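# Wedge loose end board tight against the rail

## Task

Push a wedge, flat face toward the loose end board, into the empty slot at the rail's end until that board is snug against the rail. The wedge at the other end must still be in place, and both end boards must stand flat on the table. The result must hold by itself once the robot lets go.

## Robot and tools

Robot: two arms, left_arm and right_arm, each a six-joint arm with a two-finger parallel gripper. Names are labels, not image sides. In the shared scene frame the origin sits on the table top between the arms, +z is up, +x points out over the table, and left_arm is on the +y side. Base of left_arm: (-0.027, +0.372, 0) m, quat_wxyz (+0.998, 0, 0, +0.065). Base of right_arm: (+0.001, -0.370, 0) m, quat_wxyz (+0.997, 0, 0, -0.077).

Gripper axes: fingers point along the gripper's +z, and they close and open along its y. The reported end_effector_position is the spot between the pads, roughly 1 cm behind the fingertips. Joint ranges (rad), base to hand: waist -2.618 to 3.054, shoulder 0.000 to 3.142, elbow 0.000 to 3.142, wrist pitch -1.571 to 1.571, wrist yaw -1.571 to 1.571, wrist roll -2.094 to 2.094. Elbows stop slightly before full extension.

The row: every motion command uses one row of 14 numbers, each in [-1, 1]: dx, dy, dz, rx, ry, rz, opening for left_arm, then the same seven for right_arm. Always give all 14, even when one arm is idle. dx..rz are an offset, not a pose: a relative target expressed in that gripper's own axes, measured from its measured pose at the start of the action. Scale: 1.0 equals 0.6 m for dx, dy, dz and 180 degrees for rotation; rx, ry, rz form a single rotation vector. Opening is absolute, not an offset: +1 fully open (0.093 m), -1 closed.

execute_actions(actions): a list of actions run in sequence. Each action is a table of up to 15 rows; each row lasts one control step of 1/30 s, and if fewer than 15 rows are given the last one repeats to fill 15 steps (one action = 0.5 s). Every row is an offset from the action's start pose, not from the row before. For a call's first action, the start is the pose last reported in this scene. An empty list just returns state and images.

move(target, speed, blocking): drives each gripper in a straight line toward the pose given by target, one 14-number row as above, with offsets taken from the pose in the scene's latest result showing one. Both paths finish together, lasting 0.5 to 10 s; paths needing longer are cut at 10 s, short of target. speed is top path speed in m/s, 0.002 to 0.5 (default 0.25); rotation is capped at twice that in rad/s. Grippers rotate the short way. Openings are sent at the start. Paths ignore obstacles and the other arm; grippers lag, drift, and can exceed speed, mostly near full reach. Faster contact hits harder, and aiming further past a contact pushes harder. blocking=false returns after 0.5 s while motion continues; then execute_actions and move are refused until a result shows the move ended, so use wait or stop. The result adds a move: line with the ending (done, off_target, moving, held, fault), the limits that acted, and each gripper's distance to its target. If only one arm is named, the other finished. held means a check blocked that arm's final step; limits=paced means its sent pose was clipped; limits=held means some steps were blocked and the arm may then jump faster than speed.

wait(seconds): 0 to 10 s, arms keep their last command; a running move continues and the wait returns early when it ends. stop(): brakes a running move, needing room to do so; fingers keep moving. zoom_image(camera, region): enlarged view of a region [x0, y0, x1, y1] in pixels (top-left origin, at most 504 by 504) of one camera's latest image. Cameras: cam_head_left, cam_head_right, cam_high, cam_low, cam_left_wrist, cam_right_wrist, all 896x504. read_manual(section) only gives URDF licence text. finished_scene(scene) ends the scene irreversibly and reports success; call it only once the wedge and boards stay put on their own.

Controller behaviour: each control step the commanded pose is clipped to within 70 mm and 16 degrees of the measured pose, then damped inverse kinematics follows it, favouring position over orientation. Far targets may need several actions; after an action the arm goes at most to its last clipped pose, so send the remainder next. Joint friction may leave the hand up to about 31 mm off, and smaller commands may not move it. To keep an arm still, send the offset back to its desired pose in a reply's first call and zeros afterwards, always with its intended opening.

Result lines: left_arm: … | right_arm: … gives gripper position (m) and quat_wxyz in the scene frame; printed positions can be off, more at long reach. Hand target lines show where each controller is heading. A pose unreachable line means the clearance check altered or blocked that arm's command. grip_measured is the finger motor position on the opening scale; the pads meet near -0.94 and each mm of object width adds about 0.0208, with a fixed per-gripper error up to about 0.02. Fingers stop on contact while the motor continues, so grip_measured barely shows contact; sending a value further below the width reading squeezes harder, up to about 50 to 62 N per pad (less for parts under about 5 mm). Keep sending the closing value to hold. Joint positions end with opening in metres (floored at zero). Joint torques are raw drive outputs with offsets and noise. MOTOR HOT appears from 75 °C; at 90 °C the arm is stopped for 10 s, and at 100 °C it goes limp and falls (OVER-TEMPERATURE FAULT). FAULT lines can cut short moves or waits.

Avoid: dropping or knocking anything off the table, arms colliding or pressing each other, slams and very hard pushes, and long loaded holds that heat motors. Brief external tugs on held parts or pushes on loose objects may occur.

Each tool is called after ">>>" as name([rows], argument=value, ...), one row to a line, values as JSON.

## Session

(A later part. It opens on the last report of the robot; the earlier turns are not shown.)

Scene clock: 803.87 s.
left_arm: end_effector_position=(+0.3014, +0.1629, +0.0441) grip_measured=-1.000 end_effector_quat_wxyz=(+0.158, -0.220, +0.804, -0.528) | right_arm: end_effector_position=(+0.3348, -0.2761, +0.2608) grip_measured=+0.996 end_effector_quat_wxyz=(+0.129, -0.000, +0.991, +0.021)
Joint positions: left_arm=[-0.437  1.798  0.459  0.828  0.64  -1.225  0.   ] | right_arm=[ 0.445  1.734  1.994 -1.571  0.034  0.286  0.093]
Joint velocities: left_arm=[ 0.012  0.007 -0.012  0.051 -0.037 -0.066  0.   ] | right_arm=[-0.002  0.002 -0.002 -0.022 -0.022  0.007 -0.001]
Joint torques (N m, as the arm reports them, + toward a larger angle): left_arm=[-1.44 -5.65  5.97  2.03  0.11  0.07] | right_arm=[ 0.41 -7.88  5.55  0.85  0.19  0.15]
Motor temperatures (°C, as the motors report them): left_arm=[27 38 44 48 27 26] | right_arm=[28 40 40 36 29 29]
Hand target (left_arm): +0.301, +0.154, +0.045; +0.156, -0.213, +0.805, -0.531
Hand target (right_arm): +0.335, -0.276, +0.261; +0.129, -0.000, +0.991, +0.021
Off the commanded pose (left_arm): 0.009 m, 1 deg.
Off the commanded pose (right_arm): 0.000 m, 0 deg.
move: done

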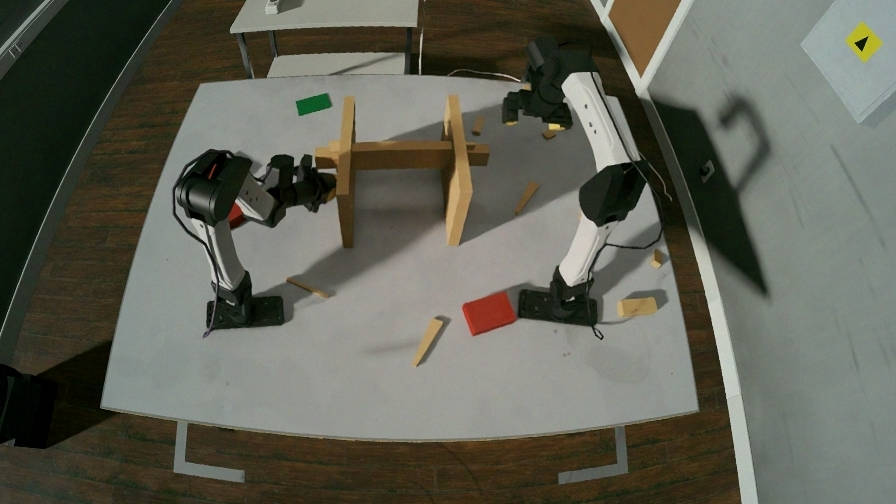

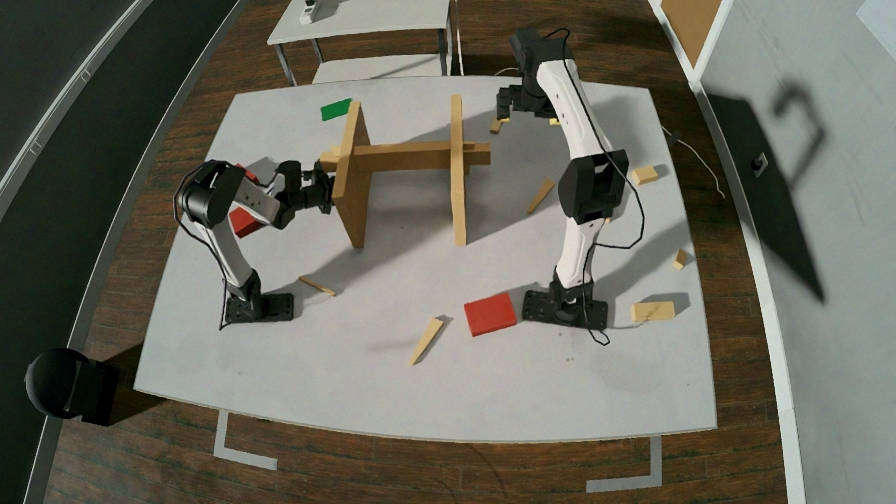

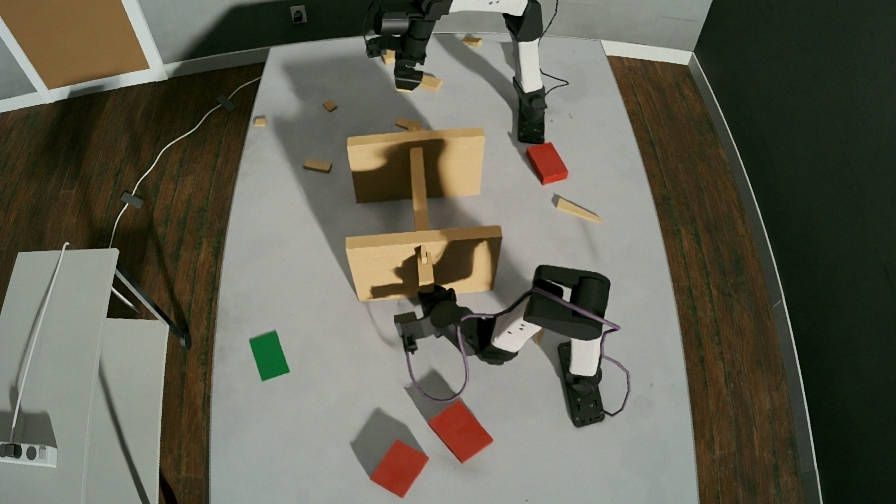

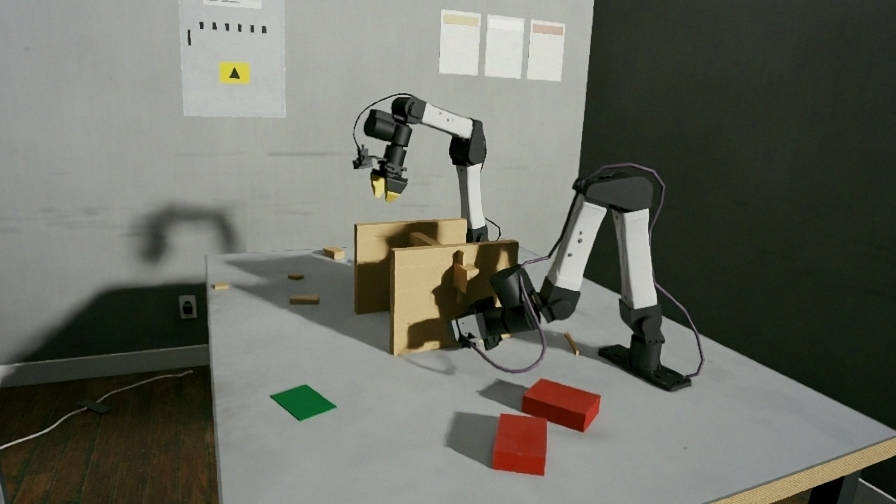

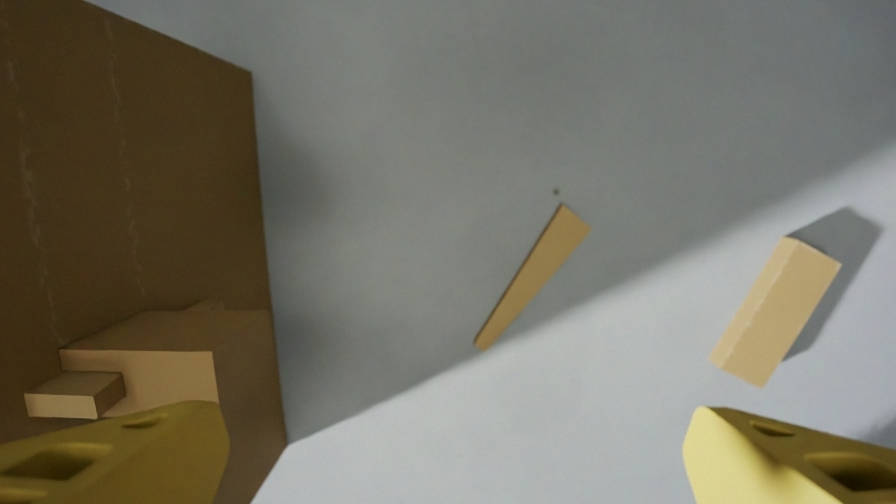

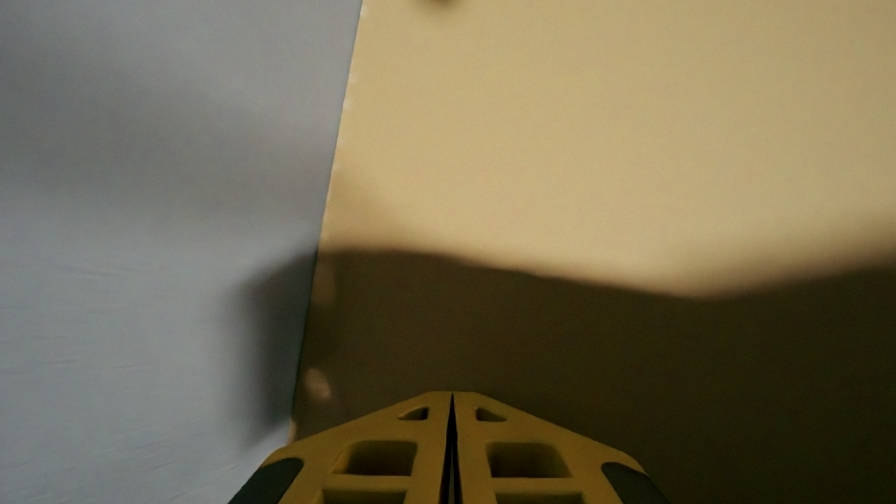

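>>> move(target=[0.0168,-0.0112,0.0266,0,0,0,-1,0,0,0,0,0,0,1], speed=0.01)

>>> zoom_image(camera="cam_head_left", region=[290, 80, 510, 260])

Scene clock: 810.80 s.
left_arm: end_effector_position=(+0.3033, +0.1585, +0.0429) grip_measured=-1.000 end_effector_quat_wxyz=(+0.167, -0.235, +0.804, -0.521) | right_arm: end_effector_position=(+0.3348, -0.2761, +0.2608) grip_measured=+0.996 end_effector_quat_wxyz=(+0.129, -0.000, +0.991, +0.021)
Joint positions: left_arm=[-0.469  1.798  0.459  0.838  0.577 -1.256  0.   ] | right_arm=[ 0.445  1.734  1.994 -1.571  0.034  0.286  0.093]
Joint velocities: left_arm=[-0.007  0.002 -0.012 -0.007  0.081  0.022  0.   ] | right_arm=[ 0.002 -0.002 -0.002 -0.007  0.007 -0.095  0.   ]
Joint torques (N m, as the arm reports them, + toward a larger angle): left_arm=[-1.98 -4.6   6.9   2.06  0.13  0.08] | right_arm=[ 0.41 -7.88  5.56  0.84  0.2   0.14]
Motor temperatures (°C, as the motors report them): left_arm=[27 38 44 48 27 26] | right_arm=[28 40 40 36 29 29]
Hand target (left_arm): +0.302, +0.144, +0.044; +0.158, -0.220, +0.805, -0.528
Hand target (right_arm): +0.335, -0.276, +0.261; +0.129, -0.000, +0.991, +0.021
Off the commanded pose (left_arm): 0.016 m, 2 deg.
Off the commanded pose (right_arm): 0.000 m, 0 deg.
move: off_target (left_arm)

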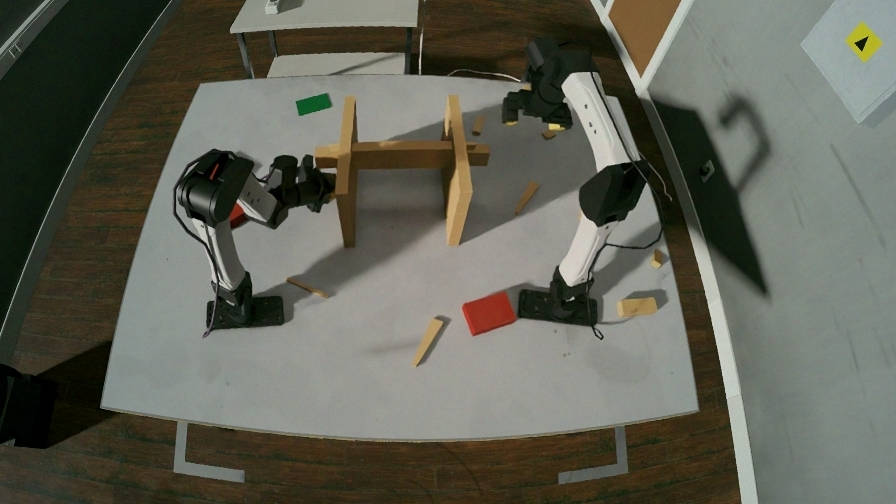

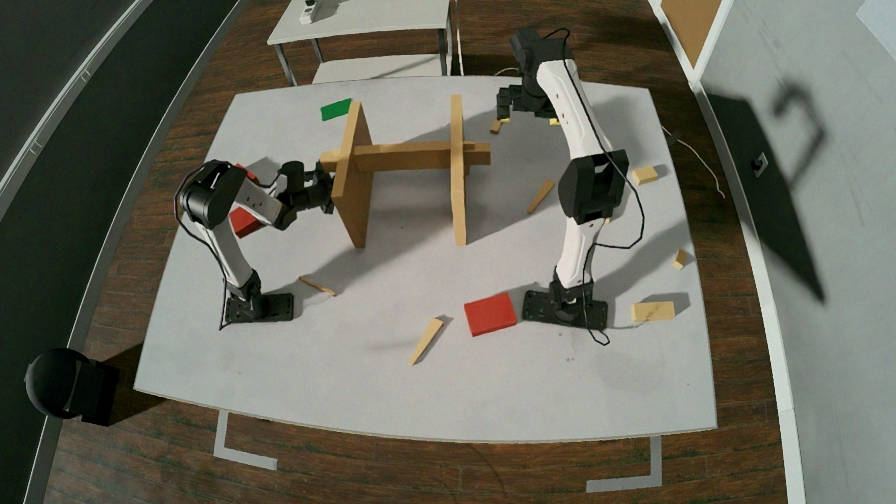

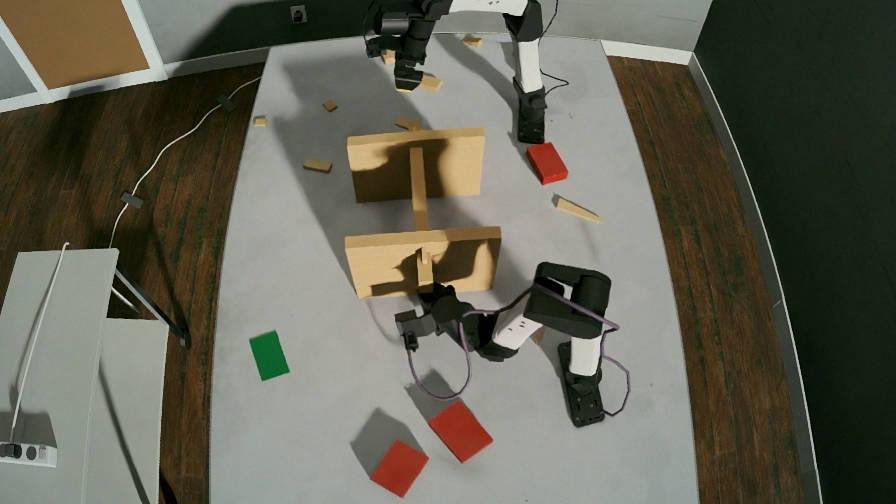

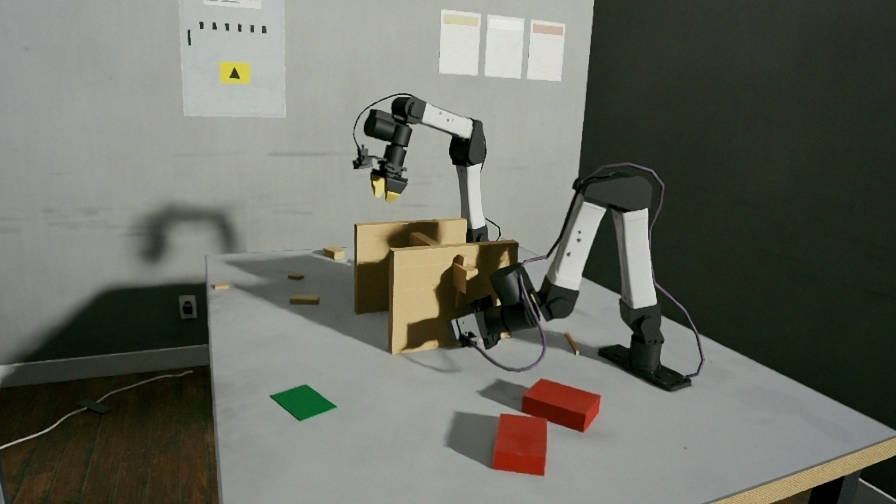

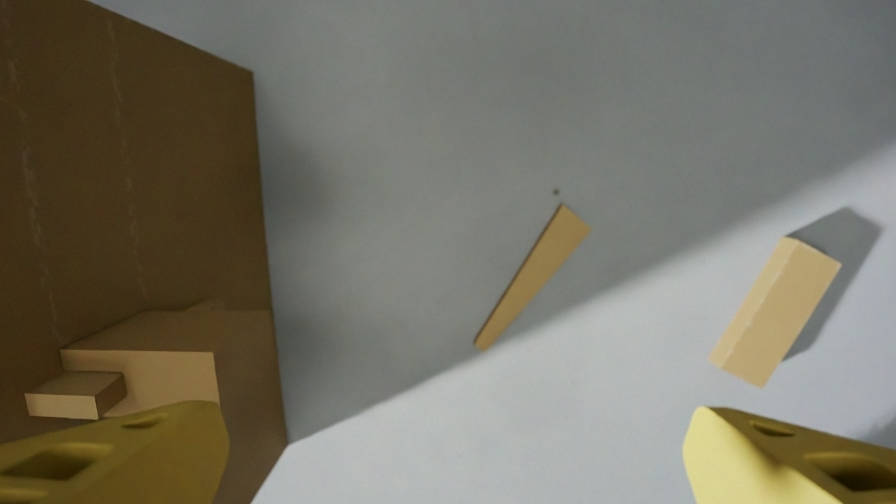

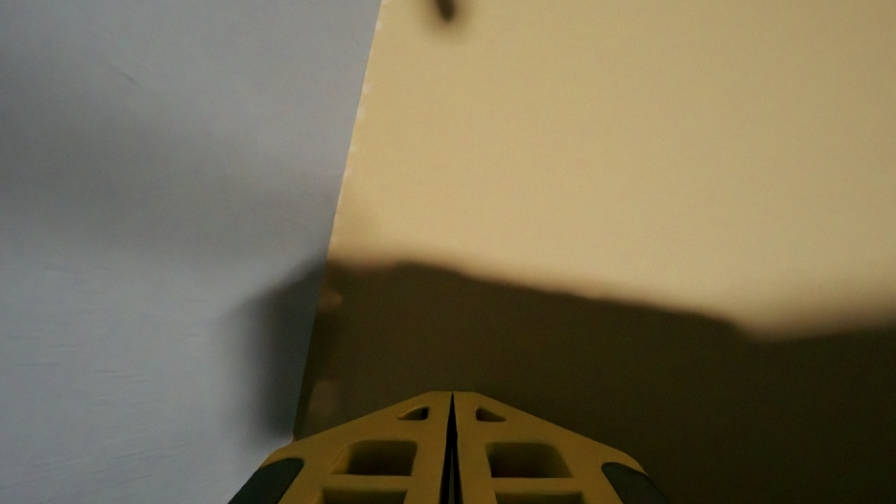

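Region (290, 80, 510, 260) of cam_head_left's 896x504 image, scaled by 2.291, with more detail than that image has; it fills the top 412 rows of this view, and the rest is white.

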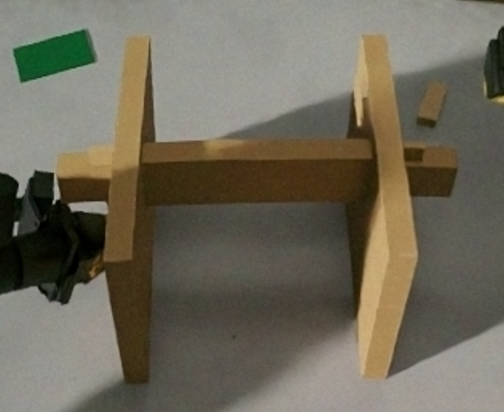

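>>> move(target=[-0.0887,0.0283,-0.1425,0,0,0,-1,0,0,0,0,0,0,1], speed=0.08)

>>> move(target=[-0.0083,-0.3207,-0.1411,0,0,0,-1,0,0,0,0,0,0,1], speed=0.12)

>>> zoom_image(camera="cam_low", region=[340, 200, 560, 370])

Scene clock: 823.83 s.
left_arm: end_effector_position=(+0.2936, +0.2535, +0.0536) grip_measured=-1.000 end_effector_quat_wxyz=(+0.152, -0.246, +0.803, -0.522) | right_arm: end_effector_position=(+0.3348, -0.2761, +0.2608) grip_measured=+0.996 end_effector_quat_wxyz=(+0.129, -0.000, +0.991, +0.021)
Joint positions: left_arm=[-0.09   1.629  0.435  0.477  0.899 -0.985  0.   ] | right_arm=[ 0.445  1.734  1.994 -1.571  0.034  0.286  0.093]
Joint velocities: left_arm=[ 0.007 -0.022 -0.007 -0.051 -0.051  0.022  0.   ] | right_arm=[ 0.012 -0.007 -0.022 -0.037 -0.022 -0.007 -0.001]
Joint torques (N m, as the arm reports them, + toward a larger angle): left_arm=[ 0.98 -7.24  6.54  1.59  0.32  0.28] | right_arm=[ 0.4  -7.89  5.56  0.84  0.2   0.14]
Motor temperatures (°C, as the motors report them): left_arm=[27 39 44 48 27 26] | right_arm=[28 40 40 36 29 29]
Hand target (left_arm): +0.299, +0.256, +0.064; +0.167, -0.237, +0.800, -0.526
Hand target (right_arm): +0.335, -0.276, +0.261; +0.129, -0.000, +0.991, +0.021
Off the commanded pose (left_arm): 0.013 m, 2 deg.
Off the commanded pose (right_arm): 0.000 m, 0 deg.
move: off_target (left_arm)

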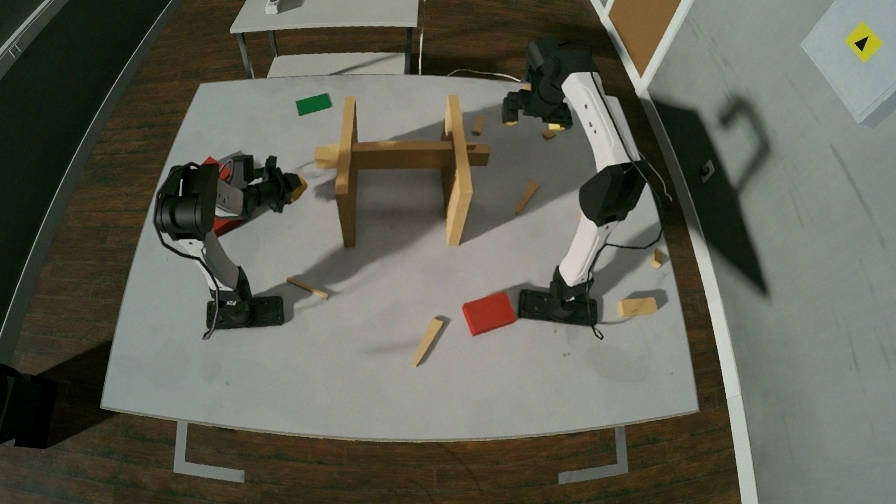

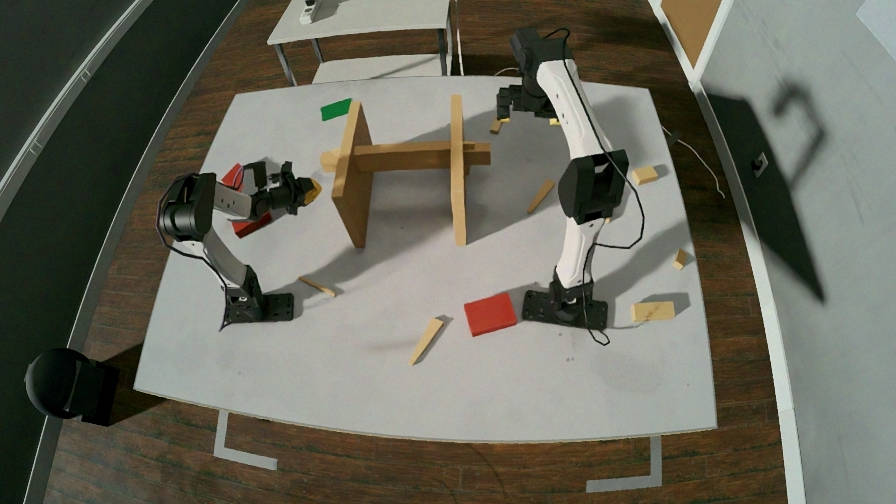

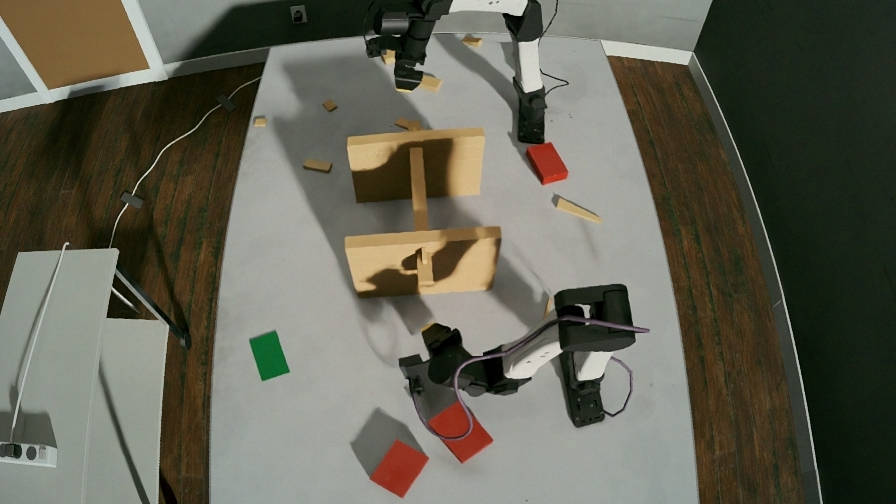

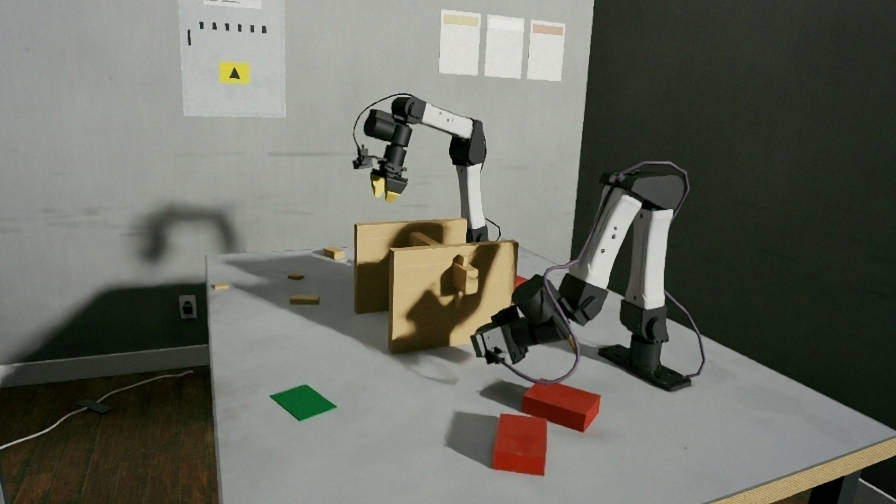

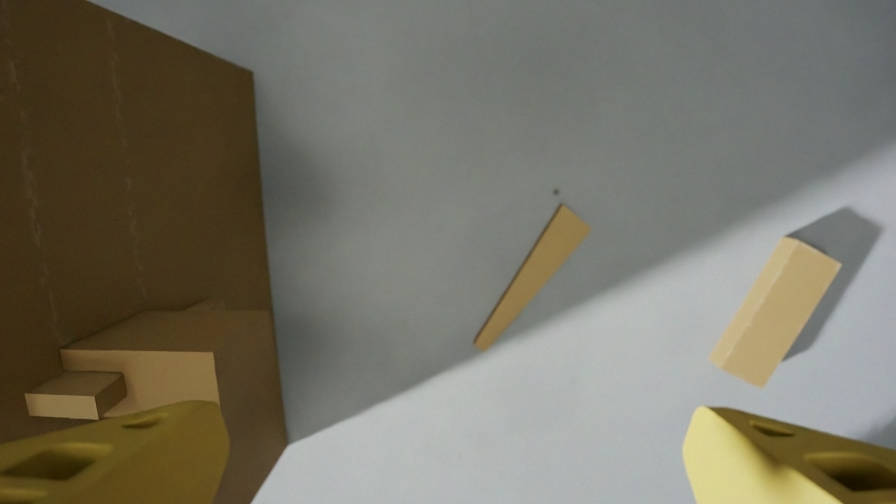

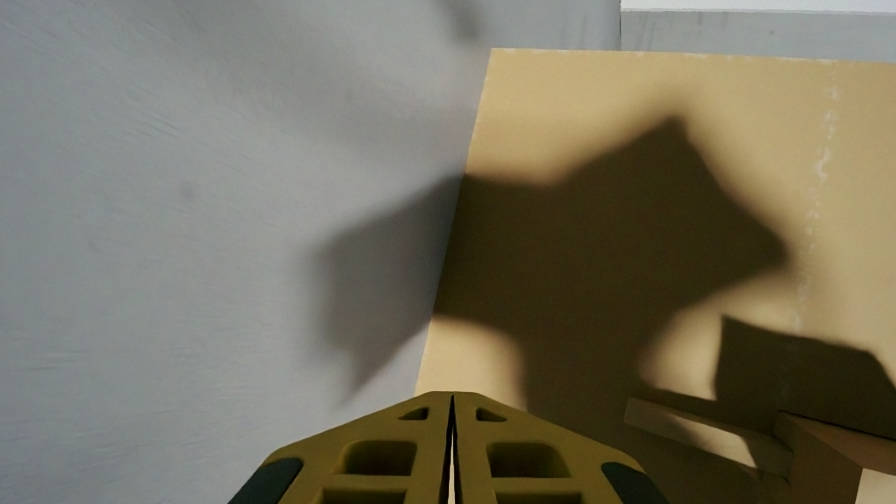

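Scene clock: 826.23 s.
left_arm: end_effector_position=(+0.2999, +0.2537, +0.2513) grip_measured=-1.000 end_effector_quat_wxyz=(+0.139, -0.255, +0.804, -0.519) | right_arm: end_effector_position=(+0.3348, -0.2761, +0.2608) grip_measured=+0.996 end_effector_quat_wxyz=(+0.129, -0.000, +0.991, +0.021)
Joint positions: left_arm=[-0.09   1.258  1.05  -0.539  0.899 -0.989  0.   ] | right_arm=[ 0.445  1.734  1.994 -1.571  0.034  0.286  0.093]
Joint velocities: left_arm=[ 0.002 -0.002  0.017 -0.007 -0.081 -0.037  0.   ] | right_arm=[ 0.012  0.007  0.002  0.066  0.037 -0.037 -0.001]
Joint torques (N m, as the arm reports them, + toward a larger angle): left_arm=[ 0.45 -5.01  9.64  1.54  0.32  0.25] | right_arm=[ 0.41 -7.88  5.54  0.84  0.19  0.14]
Motor temperatures (°C, as the motors report them): left_arm=[27 39 44 47 27 26] | right_arm=[28 40 40 36 29 29]
Hand target (left_arm): +0.300, +0.255, +0.262; +0.152, -0.246, +0.803, -0.522
Hand target (right_arm): +0.335, -0.276, +0.261; +0.129, -0.000, +0.991, +0.021
Off the commanded pose (left_arm): 0.013 m, 2 deg.
Off the commanded pose (right_arm): 0.000 m, 0 deg.
move: off_target (left_arm)

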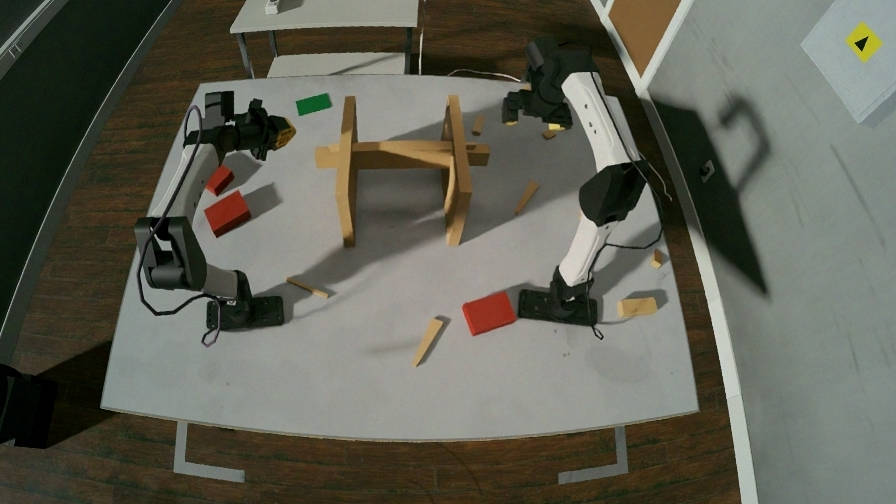

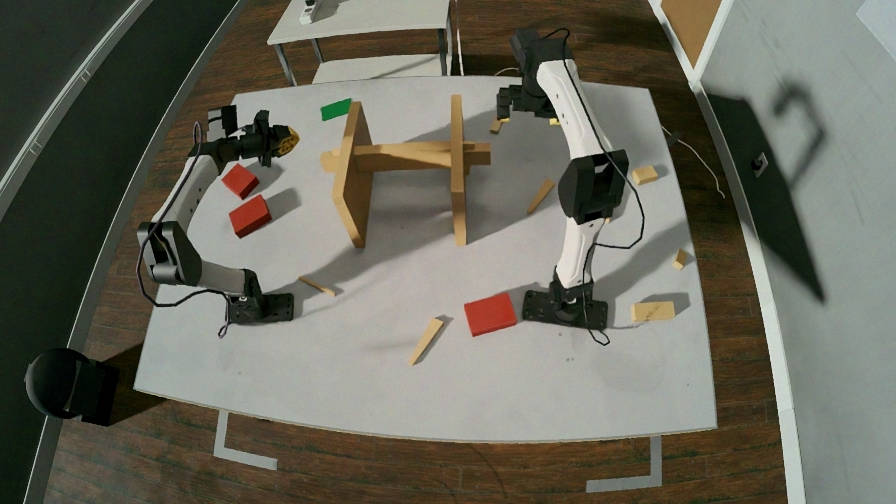

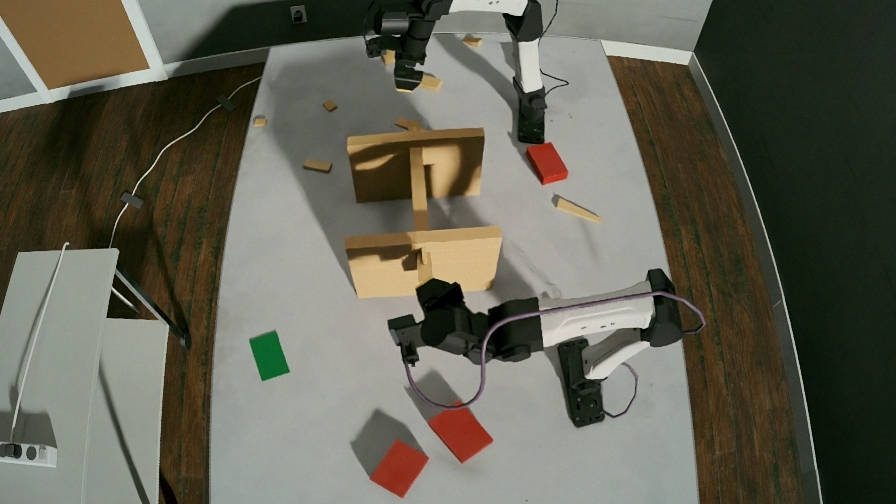

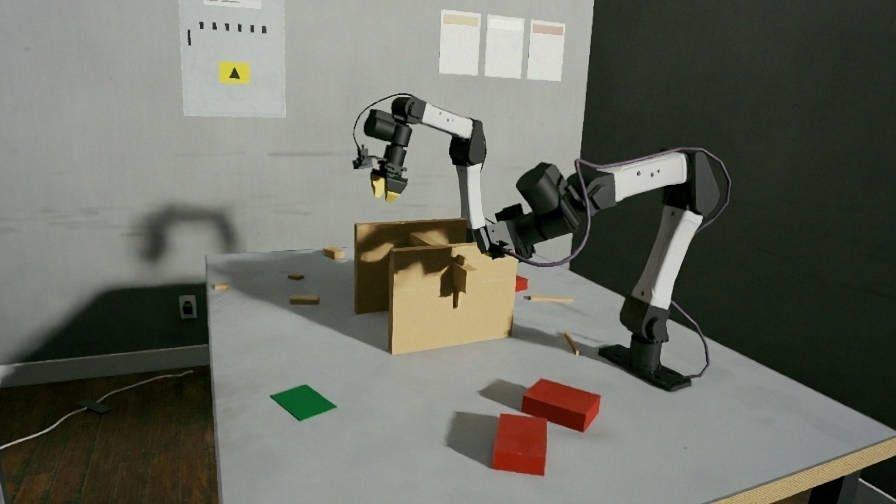

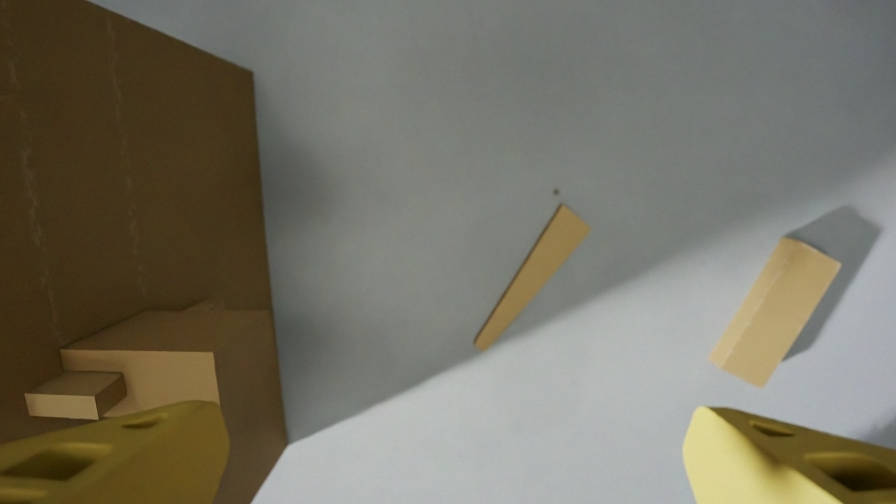

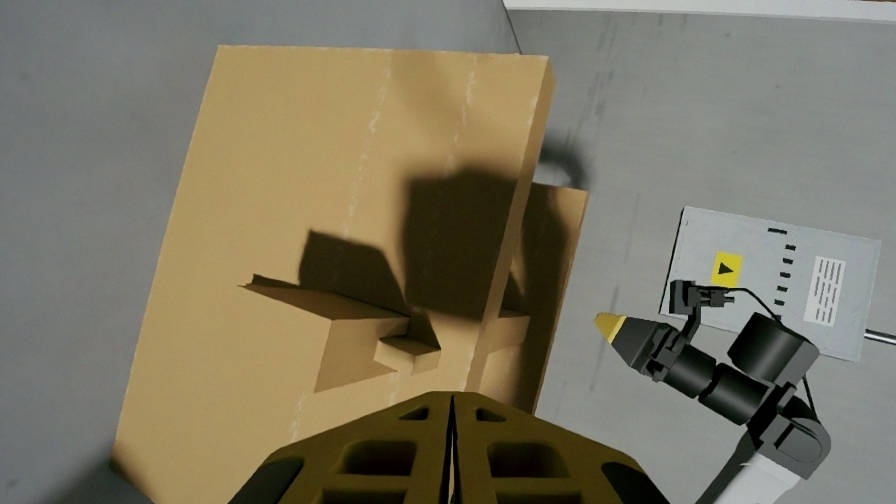

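Region (340, 200, 560, 370) of cam_low's 896x504 image, scaled by 2.291, with more detail than that image has; it fills the top 389 rows of this view, and the rest is white.

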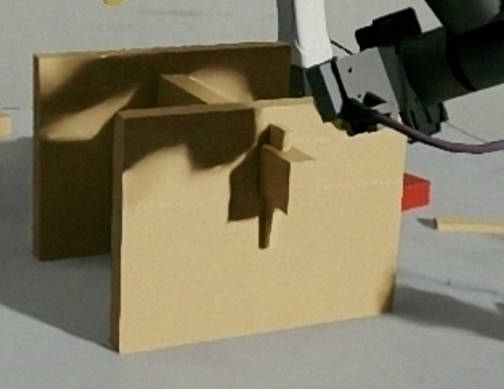

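>>> zoom_image(camera="cam_right_wrist", region=[220, 220, 560, 420])

Region (220, 220, 560, 420) of cam_right_wrist's 896x504 image, scaled by 1.482, with more detail than that image has; it fills the top 296 rows of this view, and the rest is white.

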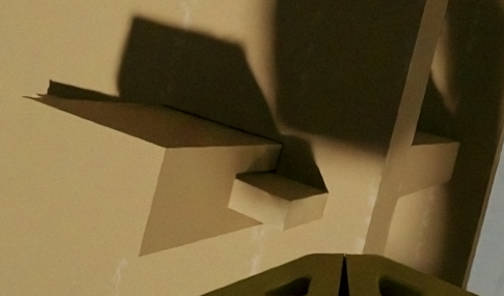

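>>> move(target=[0.0727,-0.0270,0.1095,0,0,0,-1,0,0,0,0,0,0,1], speed=0.06)

Scene clock: 862.83 s.
left_arm: end_effector_position=(+0.2995, +0.1790, +0.2431) grip_measured=-1.000 end_effector_quat_wxyz=(+0.142, -0.254, +0.807, -0.515) | right_arm: end_effector_position=(+0.3348, -0.2761, +0.2608) grip_measured=+0.996 end_effector_quat_wxyz=(+0.129, -0.000, +0.991, +0.021)
Joint positions: left_arm=[-0.393  1.258  0.982 -0.295  0.65  -1.235  0.   ] | right_arm=[ 0.445  1.734  1.994 -1.571  0.034  0.286  0.093]
Joint velocities: left_arm=[ 0.007 -0.012 -0.012  0.037 -0.11   0.037  0.   ] | right_arm=[0.002 0.007 0.007 0.007 0.037 0.022 0.   ]
Joint torques (N m, as the arm reports them, + toward a larger angle): left_arm=[-0.6  -3.37  7.35  2.12  0.07  0.04] | right_arm=[ 0.41 -7.88  5.56  0.85  0.2   0.14]
Motor temperatures (°C, as the motors report them): left_arm=[27 39 49 46 27 26] | right_arm=[28 40 40 36 29 29]
Hand target (left_arm): +0.301, +0.175, +0.238; +0.139, -0.254, +0.807, -0.514
Hand target (right_arm): +0.335, -0.276, +0.261; +0.129, -0.000, +0.991, +0.021
Off the commanded pose (left_arm): 0.006 m, 1 deg.
Off the commanded pose (right_arm): 0.000 m, 0 deg.
move: done

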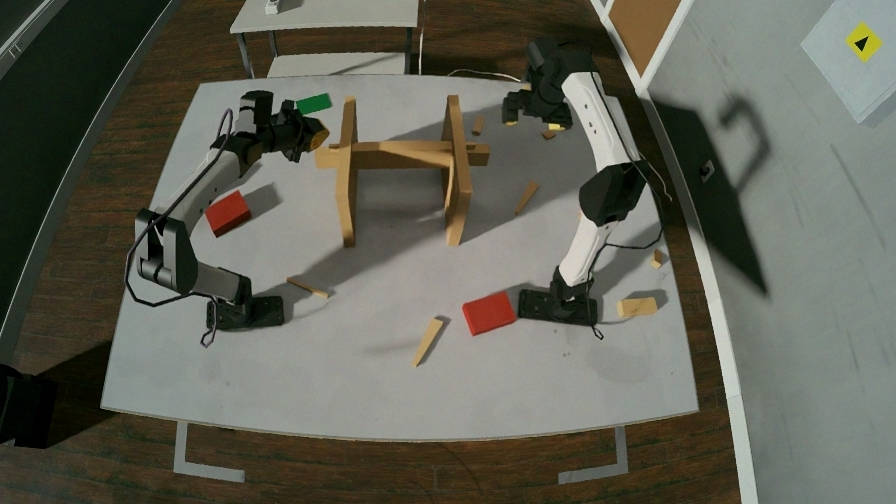

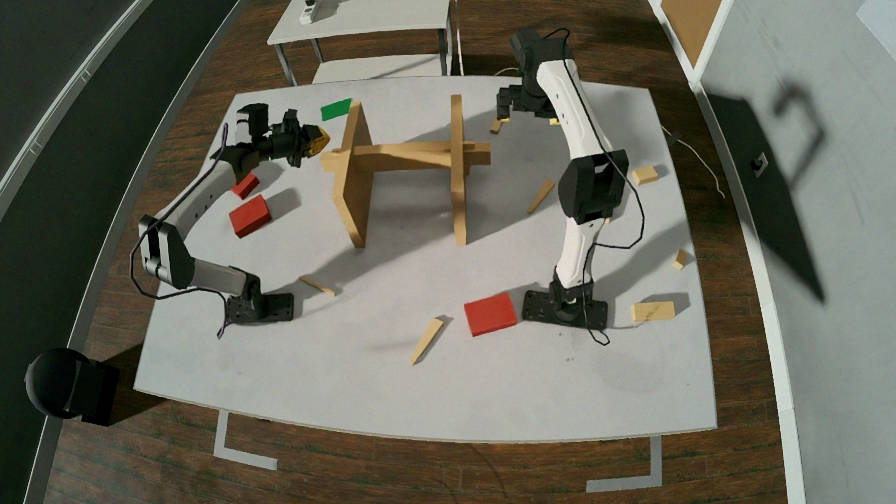

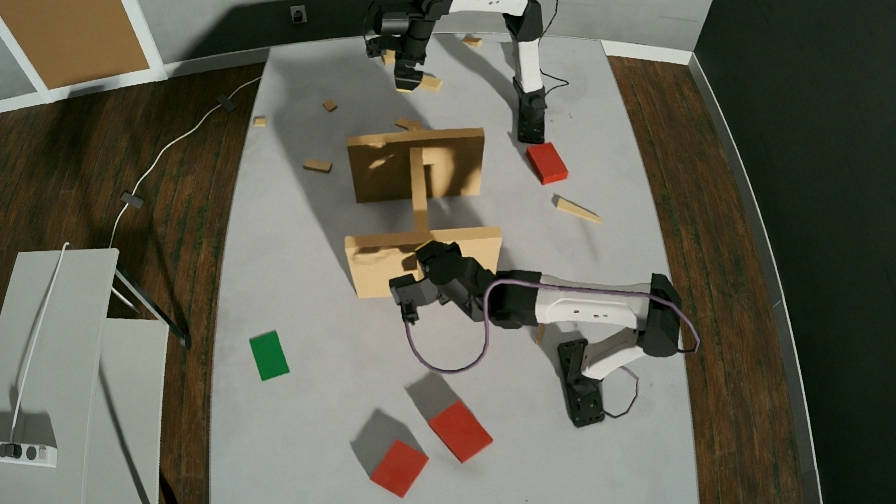

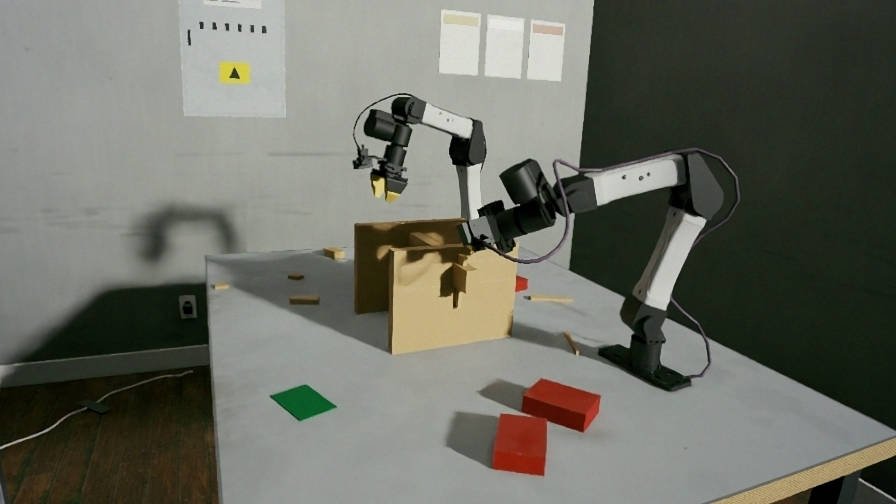

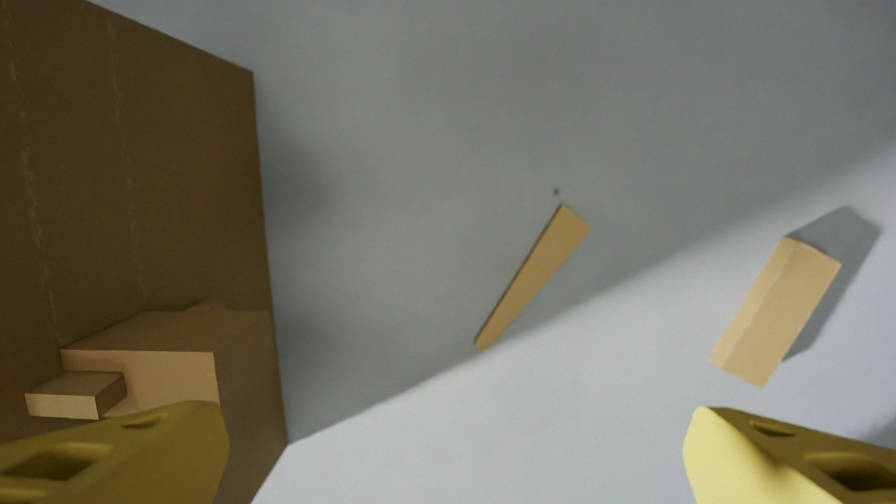

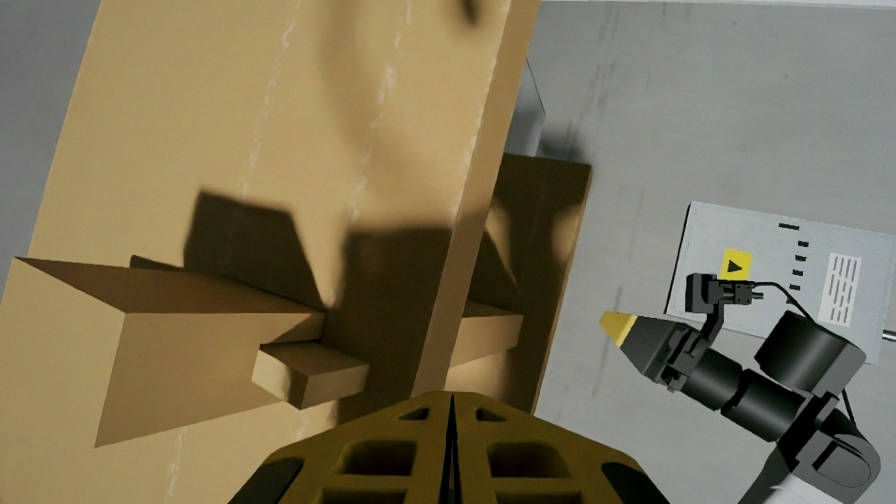

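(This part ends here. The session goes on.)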